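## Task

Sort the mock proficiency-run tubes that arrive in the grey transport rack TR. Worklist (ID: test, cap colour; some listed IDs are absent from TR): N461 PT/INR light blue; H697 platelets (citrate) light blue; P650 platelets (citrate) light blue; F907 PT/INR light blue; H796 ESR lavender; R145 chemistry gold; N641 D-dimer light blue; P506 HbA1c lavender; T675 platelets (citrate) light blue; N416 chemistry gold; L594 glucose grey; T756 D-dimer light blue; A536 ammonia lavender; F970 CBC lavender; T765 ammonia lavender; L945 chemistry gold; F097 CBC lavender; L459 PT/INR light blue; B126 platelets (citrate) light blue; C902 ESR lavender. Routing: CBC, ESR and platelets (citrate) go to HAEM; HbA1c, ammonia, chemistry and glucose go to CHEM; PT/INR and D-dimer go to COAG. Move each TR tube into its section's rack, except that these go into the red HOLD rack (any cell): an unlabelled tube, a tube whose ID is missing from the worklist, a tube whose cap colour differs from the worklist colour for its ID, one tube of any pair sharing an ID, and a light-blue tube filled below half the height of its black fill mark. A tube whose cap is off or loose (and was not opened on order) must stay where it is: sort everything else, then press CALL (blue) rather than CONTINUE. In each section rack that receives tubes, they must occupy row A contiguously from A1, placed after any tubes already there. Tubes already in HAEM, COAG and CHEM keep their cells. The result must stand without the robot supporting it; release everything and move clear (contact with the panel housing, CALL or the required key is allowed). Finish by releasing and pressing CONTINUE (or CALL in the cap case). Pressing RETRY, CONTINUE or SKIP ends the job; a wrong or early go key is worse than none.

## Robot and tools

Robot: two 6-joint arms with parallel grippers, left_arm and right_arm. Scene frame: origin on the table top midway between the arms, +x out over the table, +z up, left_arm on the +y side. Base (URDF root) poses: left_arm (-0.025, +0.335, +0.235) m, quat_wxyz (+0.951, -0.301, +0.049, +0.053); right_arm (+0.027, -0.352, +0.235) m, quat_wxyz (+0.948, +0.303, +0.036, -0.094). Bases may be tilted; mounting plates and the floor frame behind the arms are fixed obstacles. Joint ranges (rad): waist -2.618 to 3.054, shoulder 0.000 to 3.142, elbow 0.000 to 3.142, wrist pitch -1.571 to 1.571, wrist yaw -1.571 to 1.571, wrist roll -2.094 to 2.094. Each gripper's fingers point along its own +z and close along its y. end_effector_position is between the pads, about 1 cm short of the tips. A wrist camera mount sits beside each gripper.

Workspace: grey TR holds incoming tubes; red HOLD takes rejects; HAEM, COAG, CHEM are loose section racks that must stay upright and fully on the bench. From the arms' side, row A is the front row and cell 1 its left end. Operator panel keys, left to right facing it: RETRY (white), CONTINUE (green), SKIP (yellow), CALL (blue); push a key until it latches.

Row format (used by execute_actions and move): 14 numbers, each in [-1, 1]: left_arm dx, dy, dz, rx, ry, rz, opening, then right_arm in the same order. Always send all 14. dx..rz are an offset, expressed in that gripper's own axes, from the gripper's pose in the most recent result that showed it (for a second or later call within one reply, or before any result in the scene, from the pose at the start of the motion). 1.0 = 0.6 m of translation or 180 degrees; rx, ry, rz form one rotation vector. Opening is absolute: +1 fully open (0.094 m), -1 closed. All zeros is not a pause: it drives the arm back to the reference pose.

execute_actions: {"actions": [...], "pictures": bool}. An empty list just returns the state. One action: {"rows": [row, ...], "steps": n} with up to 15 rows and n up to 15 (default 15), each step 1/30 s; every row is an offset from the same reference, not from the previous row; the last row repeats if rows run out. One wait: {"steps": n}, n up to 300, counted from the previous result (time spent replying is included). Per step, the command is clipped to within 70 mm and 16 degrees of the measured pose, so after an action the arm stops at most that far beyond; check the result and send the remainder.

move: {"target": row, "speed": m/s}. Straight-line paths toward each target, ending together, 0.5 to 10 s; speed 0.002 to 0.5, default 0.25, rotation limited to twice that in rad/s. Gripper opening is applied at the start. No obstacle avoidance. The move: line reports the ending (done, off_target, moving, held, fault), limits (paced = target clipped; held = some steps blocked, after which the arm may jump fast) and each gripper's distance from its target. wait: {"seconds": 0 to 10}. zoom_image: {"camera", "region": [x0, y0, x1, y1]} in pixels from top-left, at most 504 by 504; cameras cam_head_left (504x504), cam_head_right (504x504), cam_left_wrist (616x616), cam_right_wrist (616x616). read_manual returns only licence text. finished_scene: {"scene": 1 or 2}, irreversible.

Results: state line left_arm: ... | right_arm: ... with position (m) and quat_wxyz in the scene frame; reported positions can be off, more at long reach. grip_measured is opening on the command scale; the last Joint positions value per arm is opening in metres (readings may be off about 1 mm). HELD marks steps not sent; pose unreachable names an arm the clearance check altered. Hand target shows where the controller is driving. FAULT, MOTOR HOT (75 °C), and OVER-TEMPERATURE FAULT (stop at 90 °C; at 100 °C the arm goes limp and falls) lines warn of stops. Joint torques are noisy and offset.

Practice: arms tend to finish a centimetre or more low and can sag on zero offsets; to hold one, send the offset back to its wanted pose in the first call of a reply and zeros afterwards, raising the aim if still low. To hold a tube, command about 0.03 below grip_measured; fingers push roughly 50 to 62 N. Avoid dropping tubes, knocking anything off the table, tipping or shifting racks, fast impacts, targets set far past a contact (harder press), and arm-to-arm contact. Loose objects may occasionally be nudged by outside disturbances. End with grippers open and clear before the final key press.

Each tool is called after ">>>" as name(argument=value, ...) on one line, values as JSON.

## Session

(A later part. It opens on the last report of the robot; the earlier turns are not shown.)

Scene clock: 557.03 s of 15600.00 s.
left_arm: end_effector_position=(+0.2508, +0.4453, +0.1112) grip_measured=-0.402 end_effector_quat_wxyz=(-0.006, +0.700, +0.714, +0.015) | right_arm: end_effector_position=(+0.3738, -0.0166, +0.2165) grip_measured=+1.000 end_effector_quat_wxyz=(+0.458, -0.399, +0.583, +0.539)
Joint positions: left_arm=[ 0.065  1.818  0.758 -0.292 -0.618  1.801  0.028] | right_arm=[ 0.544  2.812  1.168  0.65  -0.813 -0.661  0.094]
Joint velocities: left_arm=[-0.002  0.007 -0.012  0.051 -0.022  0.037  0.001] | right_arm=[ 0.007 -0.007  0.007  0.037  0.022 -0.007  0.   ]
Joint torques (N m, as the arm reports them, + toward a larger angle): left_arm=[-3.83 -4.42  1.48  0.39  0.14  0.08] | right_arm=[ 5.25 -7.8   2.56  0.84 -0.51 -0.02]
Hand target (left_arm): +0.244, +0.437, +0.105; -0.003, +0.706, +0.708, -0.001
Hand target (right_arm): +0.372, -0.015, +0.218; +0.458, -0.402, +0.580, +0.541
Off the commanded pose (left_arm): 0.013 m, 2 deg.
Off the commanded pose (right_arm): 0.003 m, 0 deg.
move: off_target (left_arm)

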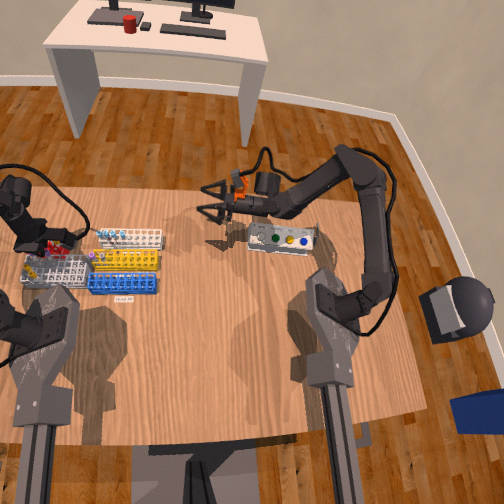

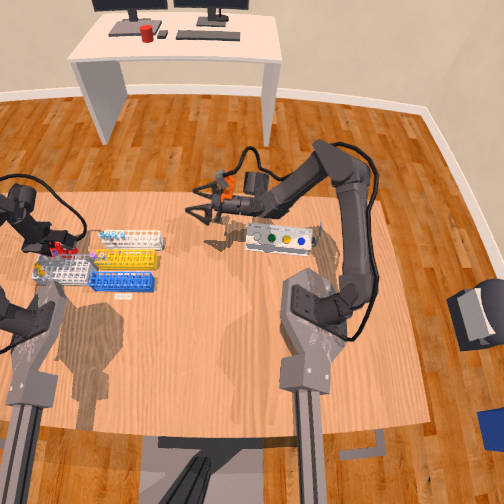

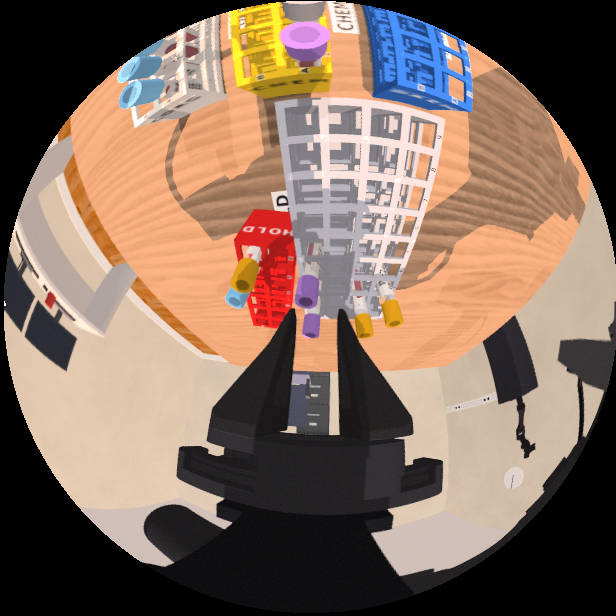

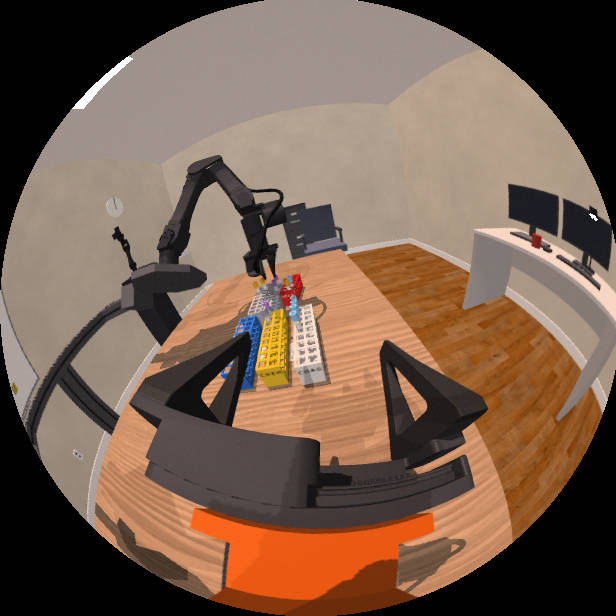

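>>> move(target=[-0.022,-0.008,0.051,0.005,-0.009,0.005,-0.3,0,0,0,0,0,0,1], speed=0.06)

>>> execute_actions(actions=[{"rows":[[0,0,0,0,0,0,-0.75,0,0,0,0,0,0,1]],"steps":12}], pictures=false)

>>> move(target=[0,0.012,-0.21,0,-0.007,0.006,-0.75,-0.05,0.04,0.03,-0.04,-0.02,-0.03,1], speed=0.12)

>>> move(target=[-0.32,0,-0.03,0,0,-0.5,-0.75,0,0,0,0,0,0,1], speed=0.4)

>>> zoom_image(camera="cam_right_wrist", region=[210,220,330,340])

Scene clock: 564.93 s of 15600.00 s.
left_arm: end_effector_position=(+0.2558, +0.4427, +0.0875) grip_measured=-0.302 end_effector_quat_wxyz=(-0.004, +0.699, +0.715, +0.017) | right_arm: end_effector_position=(+0.3757, -0.0183, +0.2148) grip_measured=+1.000 end_effector_quat_wxyz=(+0.458, -0.397, +0.586, +0.538)
Joint positions: left_arm=[ 0.102  1.906  0.758 -0.171 -0.609  1.844  0.033] | right_arm=[ 0.537  2.812  1.168  0.65  -0.81  -0.661  0.094]
Joint velocities: left_arm=[-0.007  0.002 -0.017  0.037  0.066  0.022 -0.001] | right_arm=[-0.007  0.002 -0.007  0.037 -0.037 -0.051  0.   ]
Joint torques (N m, as the arm reports them, + toward a larger angle): left_arm=[-3.84 -4.79  0.58  0.42  0.15  0.04] | right_arm=[ 5.24 -7.72  2.58  0.83 -0.5   0.  ]
Hand target (left_arm): +0.246, +0.433, +0.081; -0.002, +0.706, +0.708, -0.001
Hand target (right_arm): +0.374, -0.017, +0.216; +0.458, -0.399, +0.583, +0.539
Off the commanded pose (left_arm): 0.015 m, 2 deg.
Off the commanded pose (right_arm): 0.003 m, 0 deg.
After step 90, 3.87 s passed at rest.
move: off_target (left_arm)

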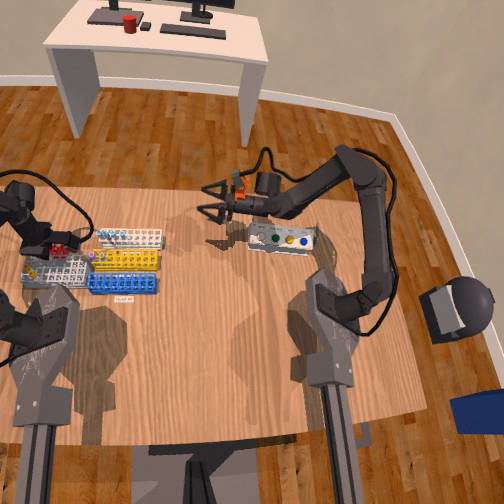

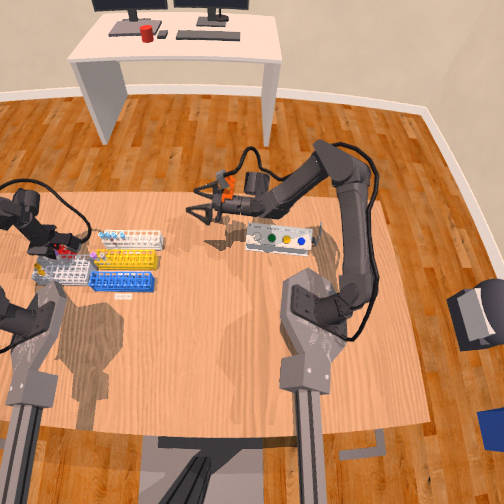

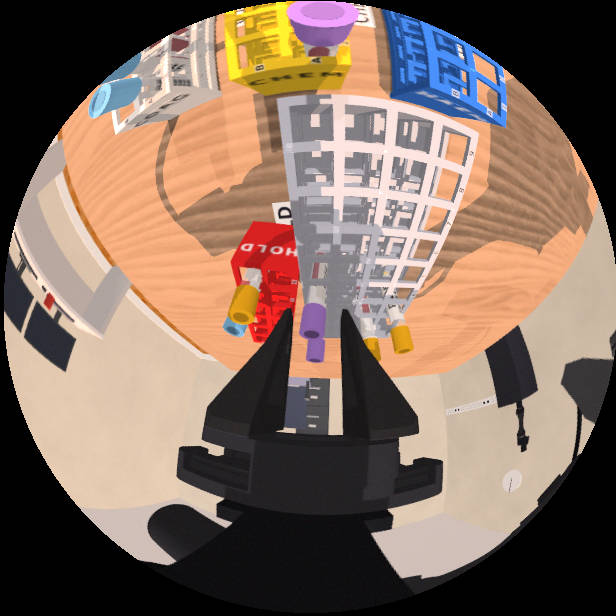

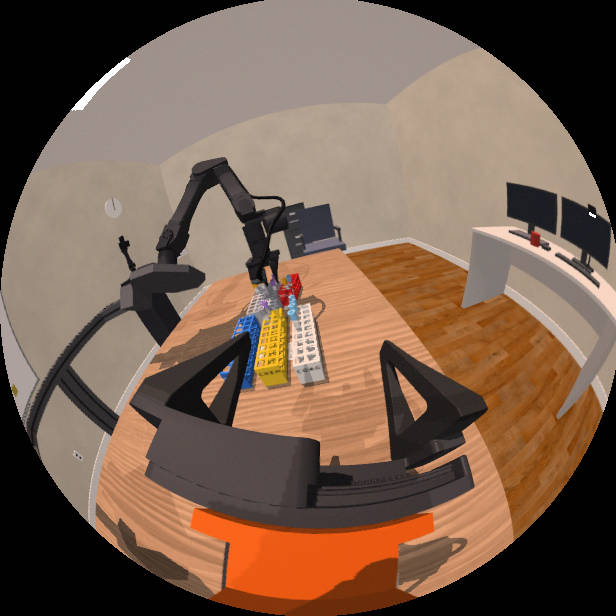

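Scene clock: 565.33 s of 15600.00 s.
left_arm: end_effector_position=(+0.2558, +0.4427, +0.0875) grip_measured=-0.719 end_effector_quat_wxyz=(-0.004, +0.699, +0.715, +0.017) | right_arm: end_effector_position=(+0.3775, -0.0201, +0.2131) grip_measured=+1.000 end_effector_quat_wxyz=(+0.459, -0.395, +0.589, +0.536)
Joint positions: left_arm=[ 0.102  1.906  0.758 -0.171 -0.609  1.844  0.013] | right_arm=[ 0.531  2.812  1.168  0.65  -0.808 -0.661  0.094]
Joint velocities: left_arm=[ 0.002  0.002 -0.007 -0.066  0.037  0.037 -0.002] | right_arm=[-0.007  0.002  0.007  0.022  0.066  0.007  0.   ]
Joint torques (N m, as the arm reports them, + toward a larger angle): left_arm=[-4.22 -6.46  1.91  0.29 -0.08 -0.02] | right_arm=[ 5.23 -7.78  2.52  0.83 -0.54 -0.01]
Hand target (left_arm): +0.256, +0.443, +0.088; -0.004, +0.699, +0.715, +0.017
Hand target (right_arm): +0.376, -0.018, +0.215; +0.458, -0.397, +0.586, +0.538
Off the commanded pose (left_arm): 0.000 m, 0 deg.
Off the commanded pose (right_arm): 0.003 m, 0 deg.
Steps of this call (steps 1 to 12: all 12 steps of this action). Readings (end_effector_position):
1: left_arm (+0.2558, +0.4427, +0.0875) | right_arm (+0.3758, -0.0184, +0.2147)
2: left_arm (+0.2558, +0.4427, +0.0875) | right_arm (+0.3760, -0.0187, +0.2145)
4: left_arm (+0.2558, +0.4427, +0.0875) | right_arm (+0.3767, -0.0193, +0.2139)
8: left_arm (+0.2558, +0.4427, +0.0875) | right_arm (+0.3775, -0.0201, +0.2131)
12: the state above

Scene clock: 567.27 s of 15600.00 s.
left_arm: end_effector_position=(+0.2577, +0.4385, +0.2042) grip_measured=-0.719 end_effector_quat_wxyz=(-0.003, +0.706, +0.709, +0.003) | right_arm: end_effector_position=(+0.3623, -0.0060, +0.2344) grip_measured=+1.000 end_effector_quat_wxyz=(-0.466, +0.425, -0.540, -0.558)
Joint positions: left_arm=[-0.143  1.658  0.943 -0.804 -0.626  1.551  0.013] | right_arm=[ 0.576  2.812  1.195  0.614 -0.884 -0.704  0.094]
Joint velocities: left_arm=[-0.007  0.007  0.002 -0.051 -0.066 -0.022  0.001] | right_arm=[ 0.017 -0.002  0.002 -0.051  0.007 -0.066  0.   ]
Joint torques (N m, as the arm reports them, + toward a larger angle): left_arm=[-5.32 -6.44  5.24  0.03 -0.04 -0.05] | right_arm=[ 6.05 -8.29  4.71  0.7  -0.74 -0.09]
Hand target (left_arm): +0.262, +0.439, +0.214; +0.005, +0.706, +0.709, +0.010
Hand target (right_arm): +0.364, -0.000, +0.248; +0.475, -0.433, +0.521, +0.562
Off the commanded pose (left_arm): 0.010 m, 1 deg.
Off the commanded pose (right_arm): 0.015 m, 3 deg.
move: off_target (right_arm)

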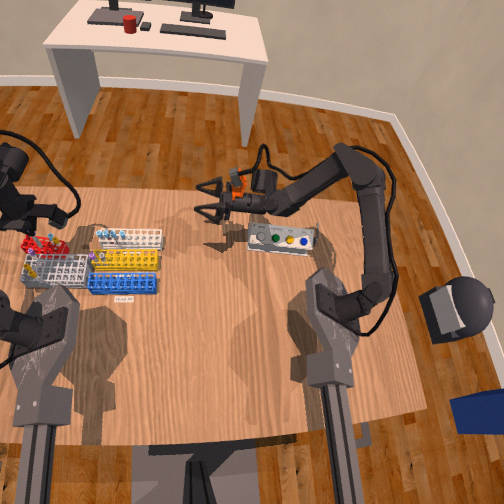

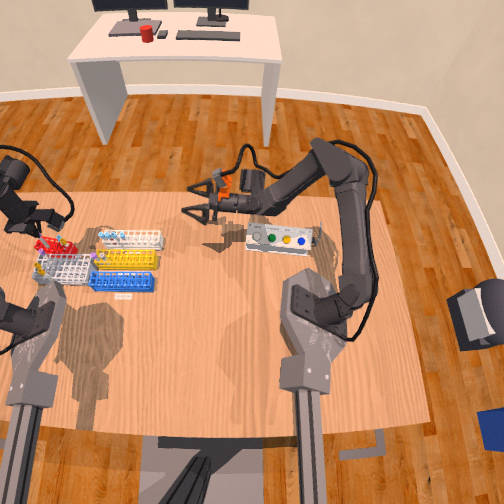

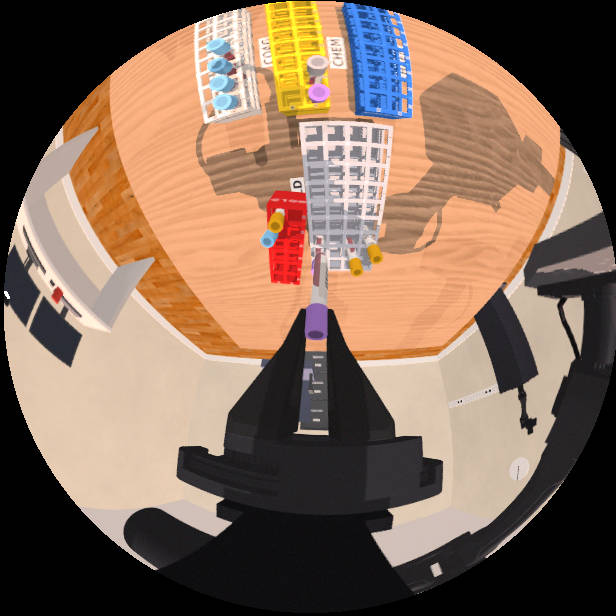

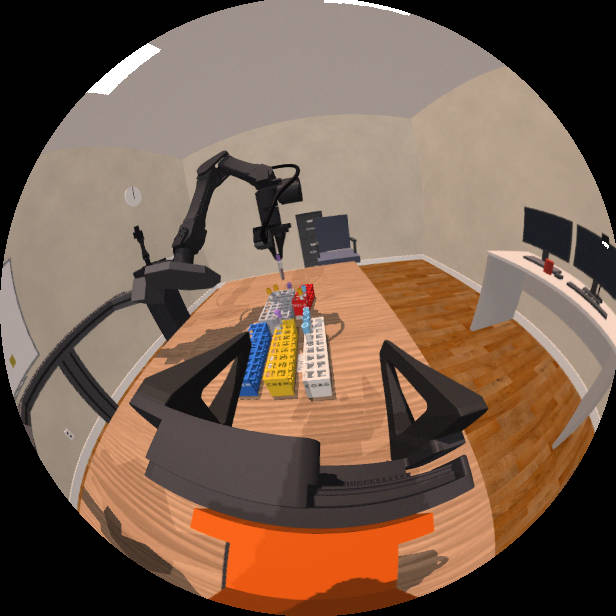

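Scene clock: 569.93 s of 15600.00 s.
left_arm: end_effector_position=(+0.2552, +0.2498, +0.2200) grip_measured=-0.719 end_effector_quat_wxyz=(+0.004, -0.008, +1.000, -0.001) | right_arm: end_effector_position=(+0.3643, -0.0076, +0.2328) grip_measured=+1.000 end_effector_quat_wxyz=(-0.466, +0.423, -0.543, -0.556)
Joint positions: left_arm=[-0.675  2.122  1.112 -0.859 -0.551 -0.662  0.013] | right_arm=[ 0.57   2.812  1.195  0.614 -0.882 -0.704  0.094]
Joint velocities: left_arm=[-0.007  0.002  0.012 -0.051 -0.007 -0.11  -0.   ] | right_arm=[-0.007 -0.022  0.002 -0.022  0.007  0.037  0.   ]
Joint torques (N m, as the arm reports them, + toward a larger angle): left_arm=[-6.2  -4.9   5.84  0.1   0.01 -0.12] | right_arm=[ 5.31 -7.9   2.67  0.81 -0.52 -0.01]
Hand target (left_arm): +0.255, +0.244, +0.222; +0.002, -0.002, +1.000, +0.000
Hand target (right_arm): +0.362, -0.006, +0.234; +0.466, -0.425, +0.540, +0.558
Off the commanded pose (left_arm): 0.005 m, 1 deg.
Off the commanded pose (right_arm): 0.003 m, 0 deg.
move: done

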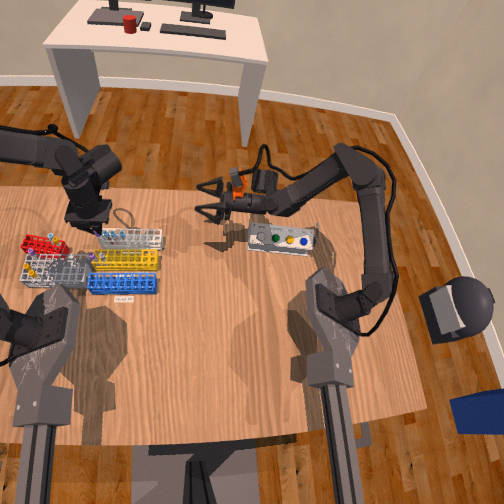

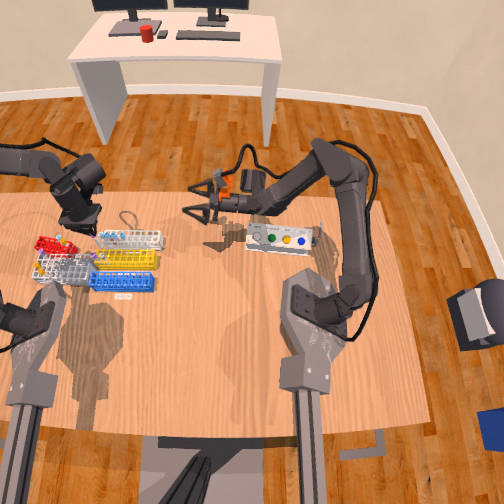

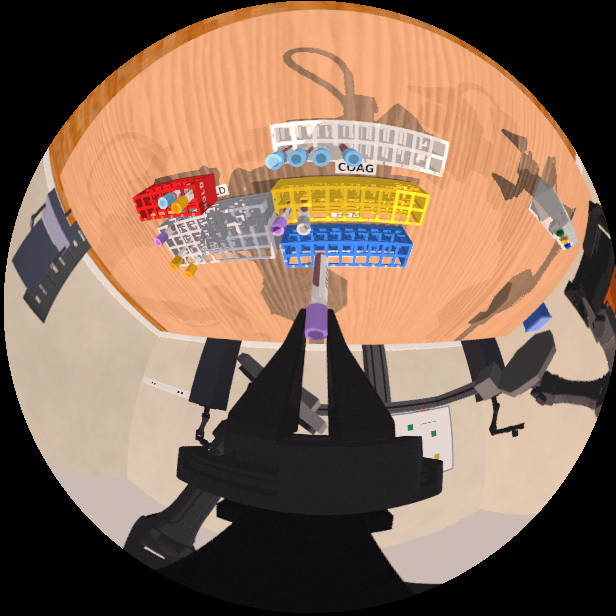

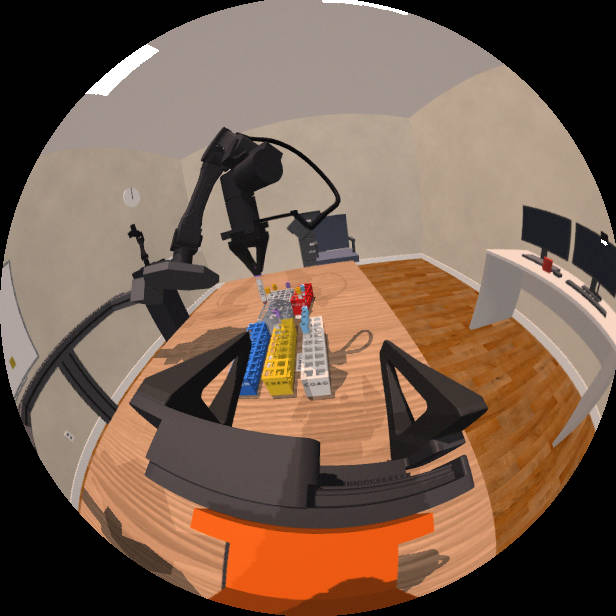

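Region (210, 220, 330, 340) of cam_right_wrist's 616x616 image, scaled by 4.200, with more detail than that image has.

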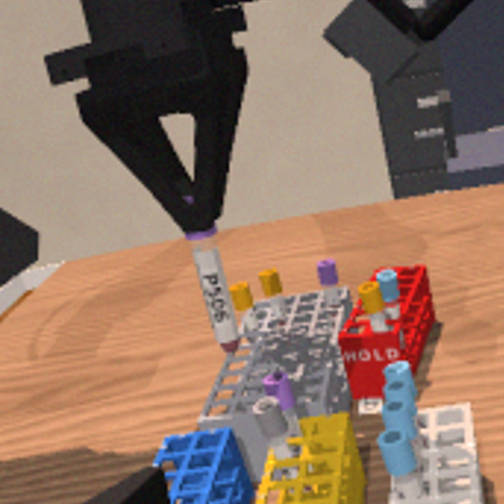

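P506 goes to CHEM A3.

>>> move(target=[0,0,0,0,0,0.51,-0.75,0,0,0,0,0,0,1], speed=0.5)

>>> move(target=[-0.005,-0.011,0.137,0.002,0,0,-0.75,0,0,0,0,0,0,1], speed=0.1)

>>> zoom_image(camera="cam_left_wrist", region=[250,200,390,340])

Scene clock: 575.67 s of 15600.00 s.
left_arm: end_effector_position=(+0.2550, +0.2500, +0.2200) grip_measured=-0.719 end_effector_quat_wxyz=(+0.003, +0.710, +0.704, +0.002) | right_arm: end_effector_position=(+0.3662, -0.0092, +0.2313) grip_measured=+1.000 end_effector_quat_wxyz=(-0.466, +0.420, -0.546, -0.555)
Joint positions: left_arm=[-0.675  2.122  1.112 -0.86  -0.551  0.931  0.013] | right_arm=[ 0.564  2.812  1.195  0.614 -0.879 -0.704  0.094]
Joint velocities: left_arm=[-0.002  0.007 -0.012 -0.037 -0.095  0.022 -0.001] | right_arm=[ 0.007 -0.017 -0.007  0.037 -0.051 -0.007  0.   ]
Joint torques (N m, as the arm reports them, + toward a larger angle): left_arm=[-4.96 -6.38  4.14  0.3  -0.08  0.06] | right_arm=[ 5.27 -7.93  2.76  0.8  -0.5  -0.04]
Hand target (left_arm): +0.255, +0.250, +0.220; +0.003, +0.713, +0.701, +0.002
Hand target (right_arm): +0.364, -0.008, +0.233; +0.466, -0.423, +0.543, +0.556
Off the commanded pose (left_arm): 0.000 m, 0 deg.
Off the commanded pose (right_arm): 0.003 m, 0 deg.
After step 90, 0.37 s passed at rest.
move: done

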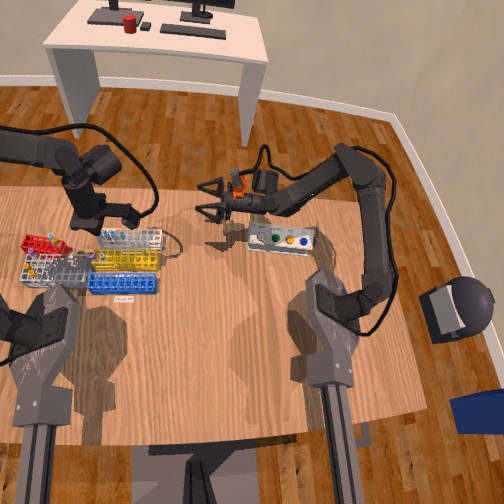

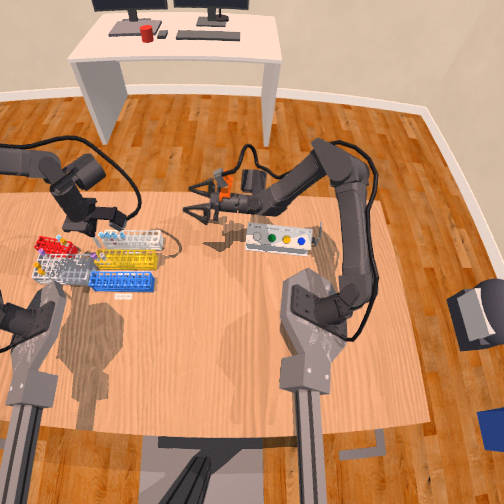

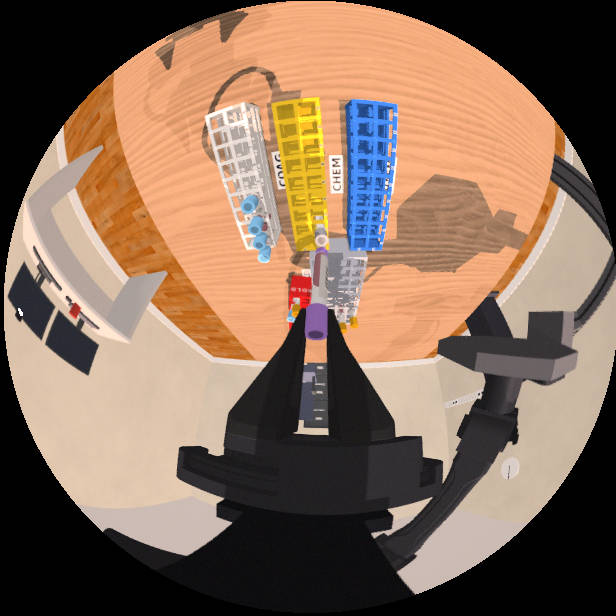

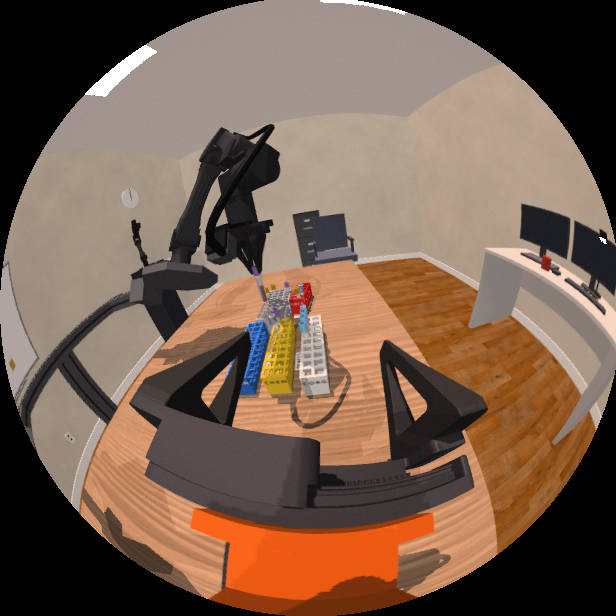

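Scene clock: 577.07 s of 15600.00 s.
left_arm: end_effector_position=(+0.2532, +0.2479, +0.1438) grip_measured=-0.719 end_effector_quat_wxyz=(+0.005, +0.706, +0.708, +0.001) | right_arm: end_effector_position=(+0.3681, -0.0109, +0.2297) grip_measured=+1.000 end_effector_quat_wxyz=(-0.467, +0.418, -0.549, -0.554)
Joint positions: left_arm=[-0.549  2.253  0.977 -0.51  -0.581  1.067  0.013] | right_arm=[ 0.558  2.812  1.195  0.614 -0.876 -0.704  0.094]
Joint velocities: left_arm=[-0.017 -0.017 -0.002 -0.007 -0.037  0.007 -0.002] | right_arm=[ 0.017  0.002 -0.012 -0.051 -0.051  0.007  0.   ]
Joint torques (N m, as the arm reports them, + toward a larger angle): left_arm=[-5.04 -5.59  2.22  0.43 -0.04  0.07] | right_arm=[ 5.31 -7.86  2.71  0.81 -0.5  -0.01]
Hand target (left_arm): +0.248, +0.248, +0.138; -0.001, +0.710, +0.704, +0.000
Hand target (right_arm): +0.366, -0.009, +0.231; +0.466, -0.420, +0.546, +0.555
Off the commanded pose (left_arm): 0.007 m, 1 deg.
Off the commanded pose (right_arm): 0.003 m, 0 deg.
move: done

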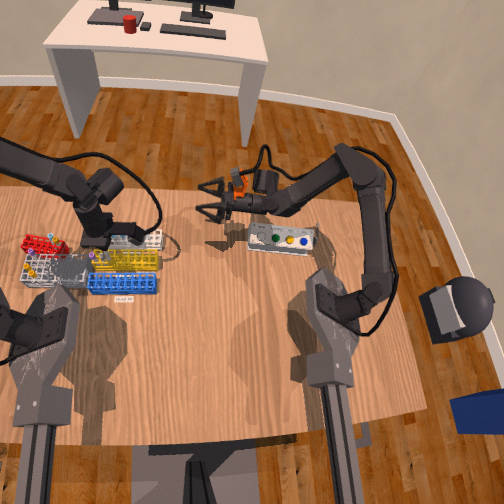

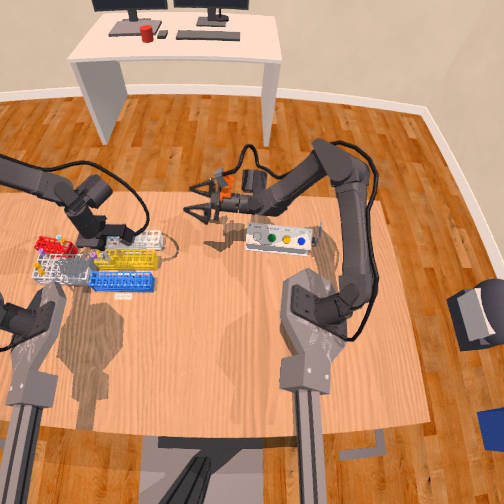

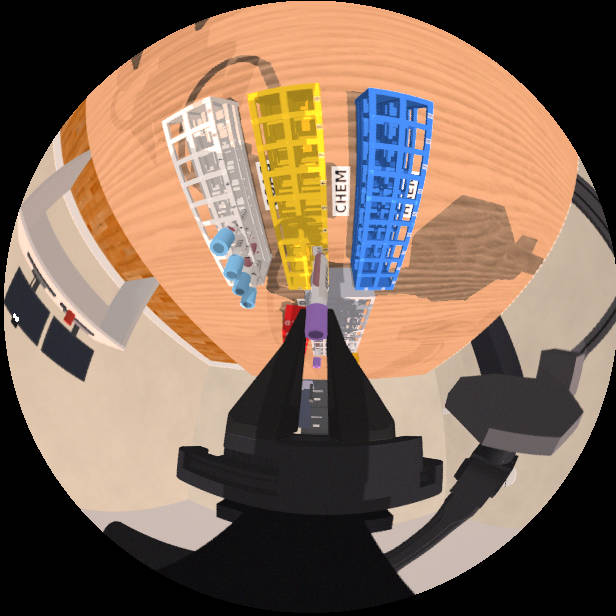

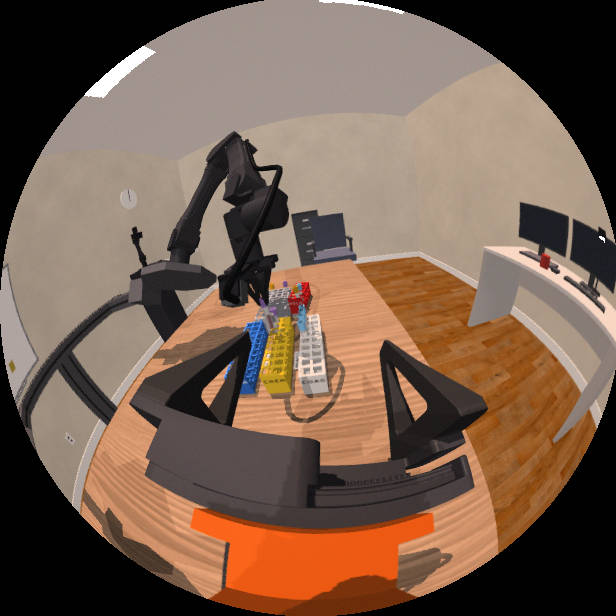

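Region (250, 200, 390, 340) of cam_left_wrist's 616x616 image, scaled by 3.600, with more detail than that image has.

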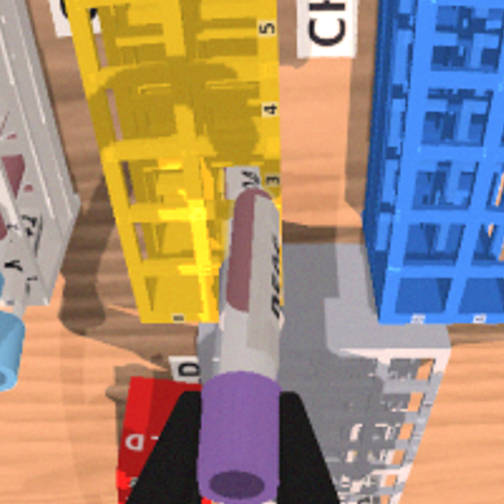

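>>> execute_actions(actions=[{"rows":[[-0.003,-0.004,0.017,-0.009,-0.002,0.003,-0.75,0,0,0,0,0,0,1]],"steps":15}])

>>> zoom_image(camera="cam_left_wrist", region=[250,200,390,340])

Scene clock: 580.70 s of 15600.00 s.
left_arm: end_effector_position=(+0.2543, +0.2449, +0.1389) grip_measured=-0.719 end_effector_quat_wxyz=(+0.021, +0.707, +0.706, +0.010) | right_arm: end_effector_position=(+0.3701, -0.0126, +0.2281) grip_measured=+1.000 end_effector_quat_wxyz=(-0.467, +0.416, -0.552, -0.552)
Joint positions: left_arm=[-0.549  2.253  0.941 -0.432 -0.587  1.096  0.013] | right_arm=[ 0.552  2.812  1.195  0.614 -0.874 -0.704  0.094]
Joint velocities: left_arm=[ 0.002 -0.002  0.012  0.066  0.007  0.022  0.   ] | right_arm=[ 0.002  0.002  0.007  0.007  0.007 -0.051  0.   ]
Joint torques (N m, as the arm reports them, + toward a larger angle): left_arm=[-4.54 -6.19  2.09  0.54 -0.06  0.06] | right_arm=[ 5.29 -7.87  2.72  0.82 -0.52 -0.01]
Hand target (left_arm): +0.251, +0.246, +0.134; +0.017, +0.709, +0.705, +0.009
Hand target (right_arm): +0.368, -0.011, +0.230; +0.467, -0.418, +0.549, +0.554
Off the commanded pose (left_arm): 0.006 m, 0 deg.
Off the commanded pose (right_arm): 0.003 m, 0 deg.
Steps of this call (steps 1 to 90: nothing new was sent; then 0.13 s passed at rest; steps 91 to 105: all 15 steps of this action). Readings (end_effector_position):
91: left_arm (+0.2538, +0.2473, +0.1430) | right_arm (+0.3683, -0.0110, +0.2295)
92: left_arm (+0.2541, +0.2468, +0.1420) | right_arm (+0.3685, -0.0112, +0.2294)
94: left_arm (+0.2517, +0.2467, +0.1400) | right_arm (+0.3692, -0.0118, +0.2288)
98: left_arm (+0.2510, +0.2464, +0.1387) | right_arm (+0.3701, -0.0126, +0.2281)
105: the state above

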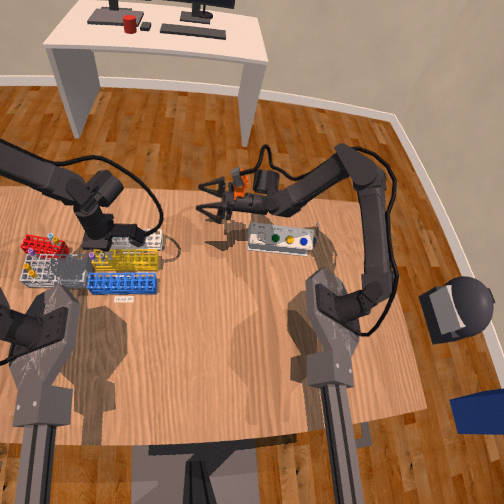

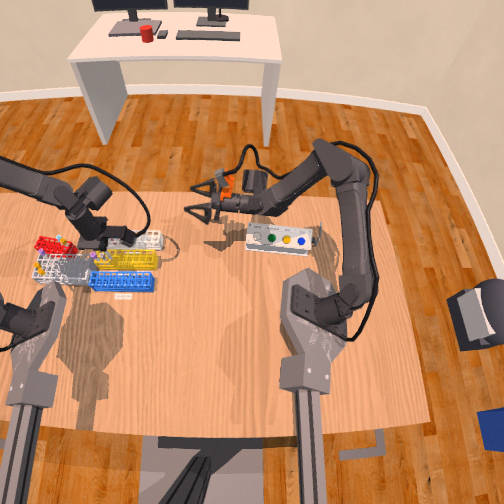

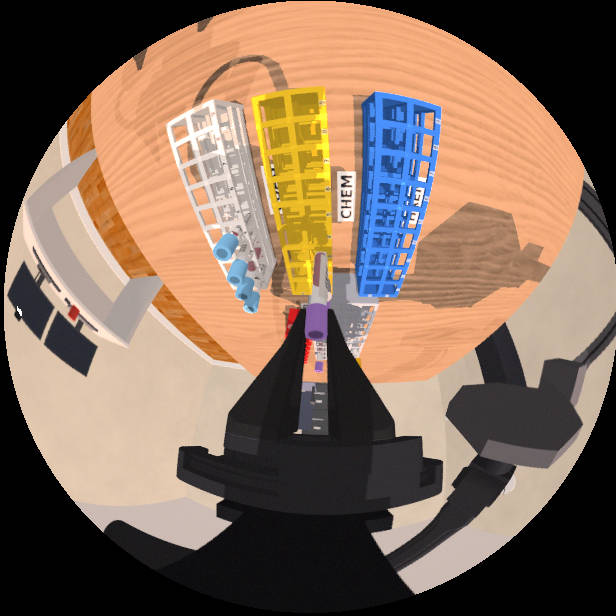

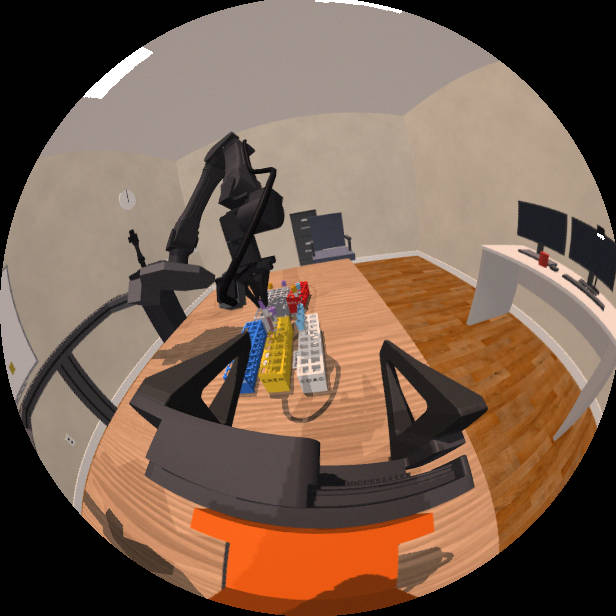

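Region (250, 200, 390, 340) of cam_left_wrist's 616x616 image, scaled by 3.600, with more detail than that image has.

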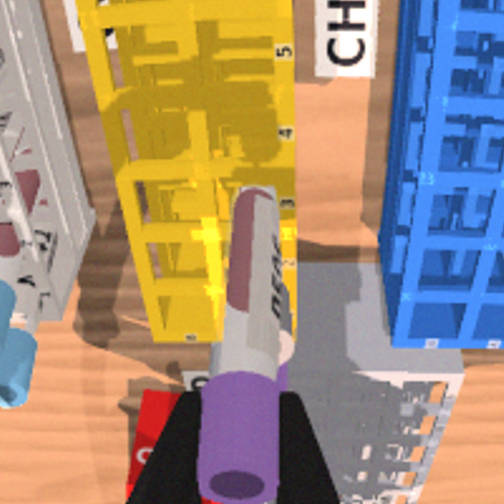

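>>> execute_actions(actions=[{"rows":[[0.004,-0.005,0.012,0.002,0.002,0.002,-0.75,0,0,0,0,0,0,1],[0.004,-0.005,0.015,0.002,0.002,0.002,-0.75,0,0,0,0,0,0,1],[0.004,-0.005,0.018,0.002,0.002,0.002,-0.75,0,0,0,0,0,0,1],[0.004,-0.005,0.022,0.002,0.002,0.002,-0.75,0,0,0,0,0,0,1],[0.004,-0.006,0.027,0.002,0.002,0.002,-0.75,0,0,0,0,0,0,1],[0.004,-0.006,0.033,0.002,0.002,0.002,-0.75,0,0,0,0,0,0,1],[0.004,-0.007,0.039,0.002,0.002,0.002,-0.75,0,0,0,0,0,0,1]],"steps":15}])

>>> zoom_image(camera="cam_left_wrist", region=[250,200,390,340])

Scene clock: 587.67 s of 15600.00 s.
left_arm: end_effector_position=(+0.2554, +0.2482, +0.1216) grip_measured=-0.719 end_effector_quat_wxyz=(+0.019, +0.706, +0.708, +0.010) | right_arm: end_effector_position=(+0.3721, -0.0144, +0.2264) grip_measured=+1.000 end_effector_quat_wxyz=(-0.467, +0.413, -0.554, -0.551)
Joint positions: left_arm=[-0.508  2.289  0.925 -0.357 -0.597  1.138  0.013] | right_arm=[ 0.545  2.812  1.195  0.614 -0.871 -0.704  0.094]
Joint velocities: left_arm=[ 0.002 -0.017 -0.002  0.11   0.007 -0.081  0.001] | right_arm=[ 0.012  0.012  0.002 -0.007  0.037 -0.007  0.   ]
Joint torques (N m, as the arm reports them, + toward a larger angle): left_arm=[-5.01 -5.64  1.95  0.55 -0.03  0.04] | right_arm=[ 5.27 -7.88  2.67  0.81 -0.52 -0.01]
Hand target (left_arm): +0.251, +0.247, +0.115; +0.016, +0.710, +0.704, +0.010
Hand target (right_arm): +0.370, -0.013, +0.228; +0.467, -0.416, +0.552, +0.552
Off the commanded pose (left_arm): 0.008 m, 1 deg.
Off the commanded pose (right_arm): 0.003 m, 0 deg.
Steps of this call (steps 1 to 90: nothing new was sent; then 3.47 s passed at rest; steps 91 to 105: all 15 steps of this action). Readings (end_effector_position):
91: left_arm (+0.2552, +0.2447, +0.1388) | right_arm (+0.3702, -0.0127, +0.2279)
92: left_arm (+0.2556, +0.2450, +0.1385) | right_arm (+0.3705, -0.0129, +0.2277)
94: left_arm (+0.2573, +0.2461, +0.1373) | right_arm (+0.3712, -0.0136, +0.2271)
98: left_arm (+0.2595, +0.2476, +0.1298) | right_arm (+0.3720, -0.0143, +0.2264)
105: the state above

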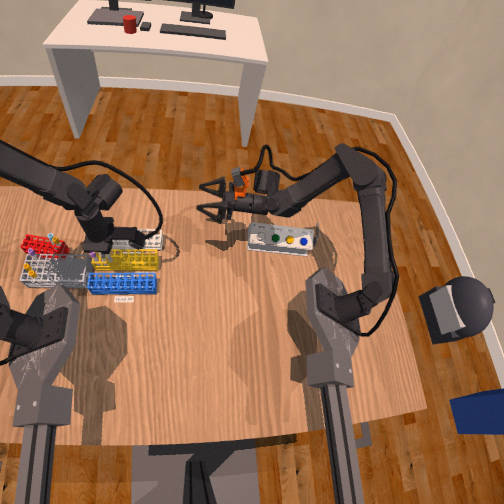

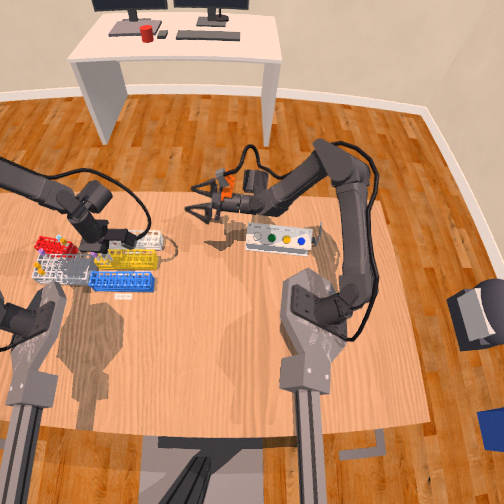

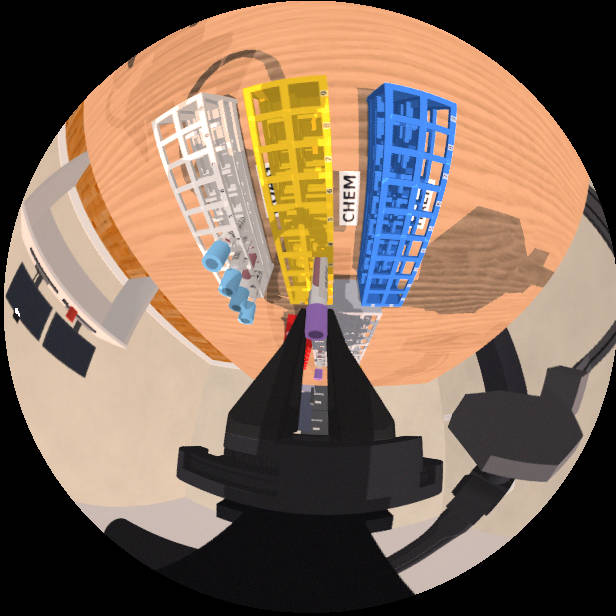

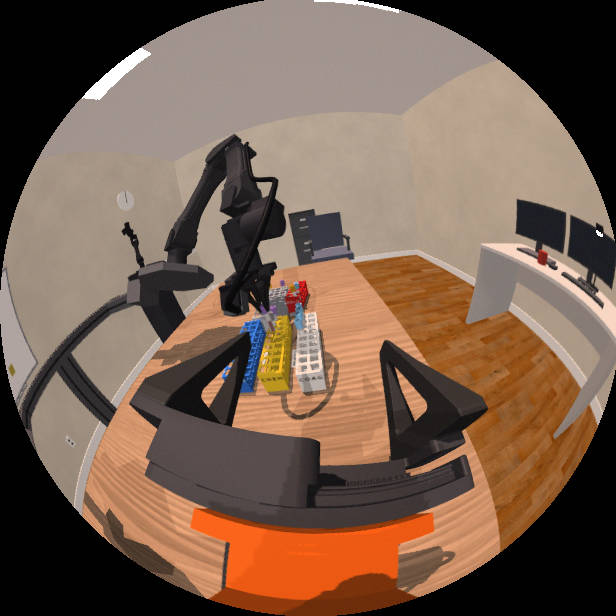

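Region (250, 200, 390, 340) of cam_left_wrist's 616x616 image, scaled by 3.600, with more detail than that image has.

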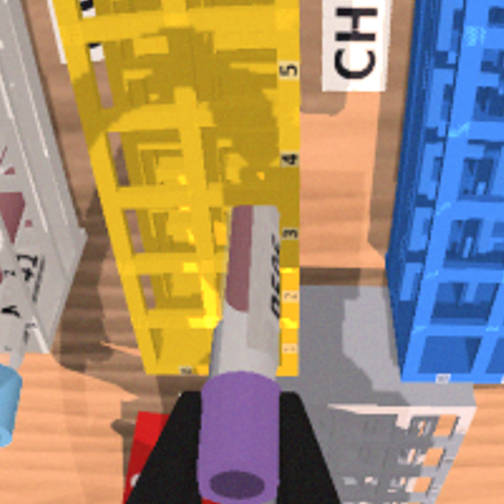

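>>> execute_actions(actions=[])

Scene clock: 613.90 s of 15600.00 s.
left_arm: end_effector_position=(+0.2576, +0.2473, +0.1217) grip_measured=-0.719 end_effector_quat_wxyz=(+0.023, +0.705, +0.708, +0.012) | right_arm: end_effector_position=(+0.3722, -0.0144, +0.2263) grip_measured=+1.000 end_effector_quat_wxyz=(-0.467, +0.413, -0.555, -0.551)
Joint positions: left_arm=[-0.508  2.289  0.925 -0.346 -0.597  1.143  0.013] | right_arm=[ 0.545  2.812  1.195  0.614 -0.871 -0.704  0.094]
Joint velocities: left_arm=[ 0.007 -0.002 -0.007 -0.066 -0.066  0.022 -0.   ] | right_arm=[ 0.002  0.002 -0.002  0.022  0.037 -0.066  0.   ]
Joint torques (N m, as the arm reports them, + toward a larger angle): left_arm=[-5.09 -5.49  1.97  0.57 -0.06  0.05] | right_arm=[ 5.3  -7.88  2.59  0.82 -0.54 -0.01]
Hand target (left_arm): +0.251, +0.247, +0.115; +0.016, +0.710, +0.704, +0.010
Hand target (right_arm): +0.370, -0.013, +0.228; +0.467, -0.416, +0.552, +0.552
Off the commanded pose (left_arm): 0.009 m, 1 deg.
Off the commanded pose (right_arm): 0.003 m, 0 deg.
Steps of this call (steps 1 to 90: nothing new was sent; then 23.23 s passed at rest). Readings (end_effector_position):
1: left_arm (+0.2559, +0.2480, +0.1216) | right_arm (+0.3722, -0.0144, +0.2263)
2: left_arm (+0.2564, +0.2478, +0.1216) | right_arm (+0.3722, -0.0144, +0.2263)
4: left_arm (+0.2568, +0.2476, +0.1217) | right_arm (+0.3722, -0.0144, +0.2263)
8: left_arm (+0.2574, +0.2474, +0.1217) | right_arm (+0.3722, -0.0144, +0.2263)
90: the state above

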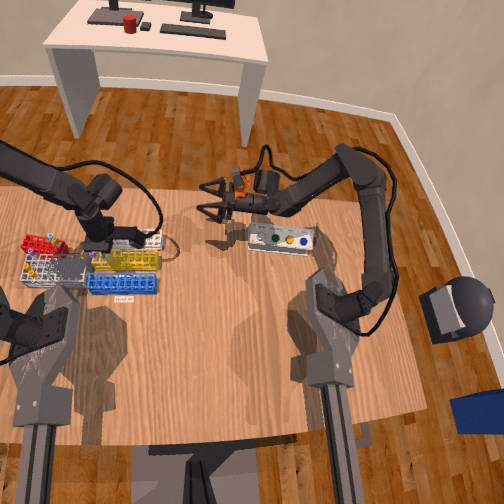

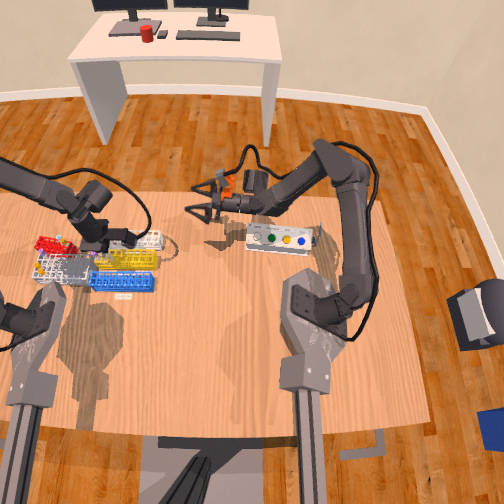

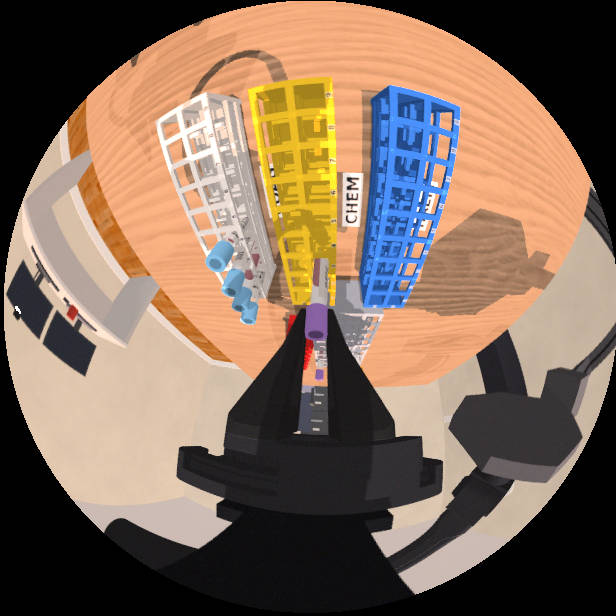

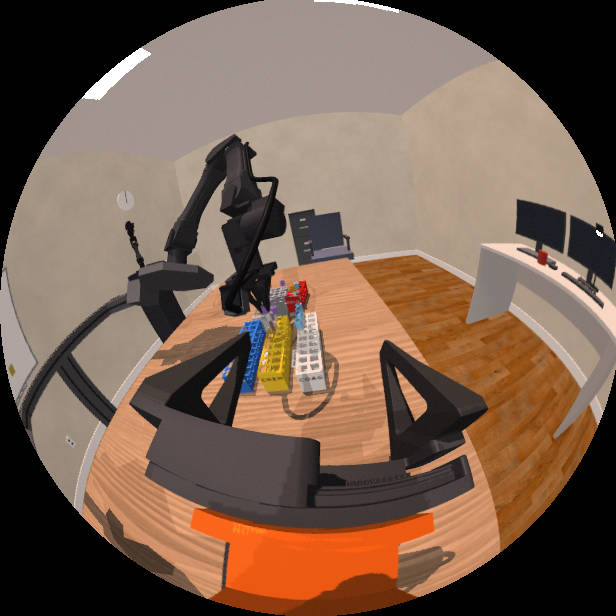

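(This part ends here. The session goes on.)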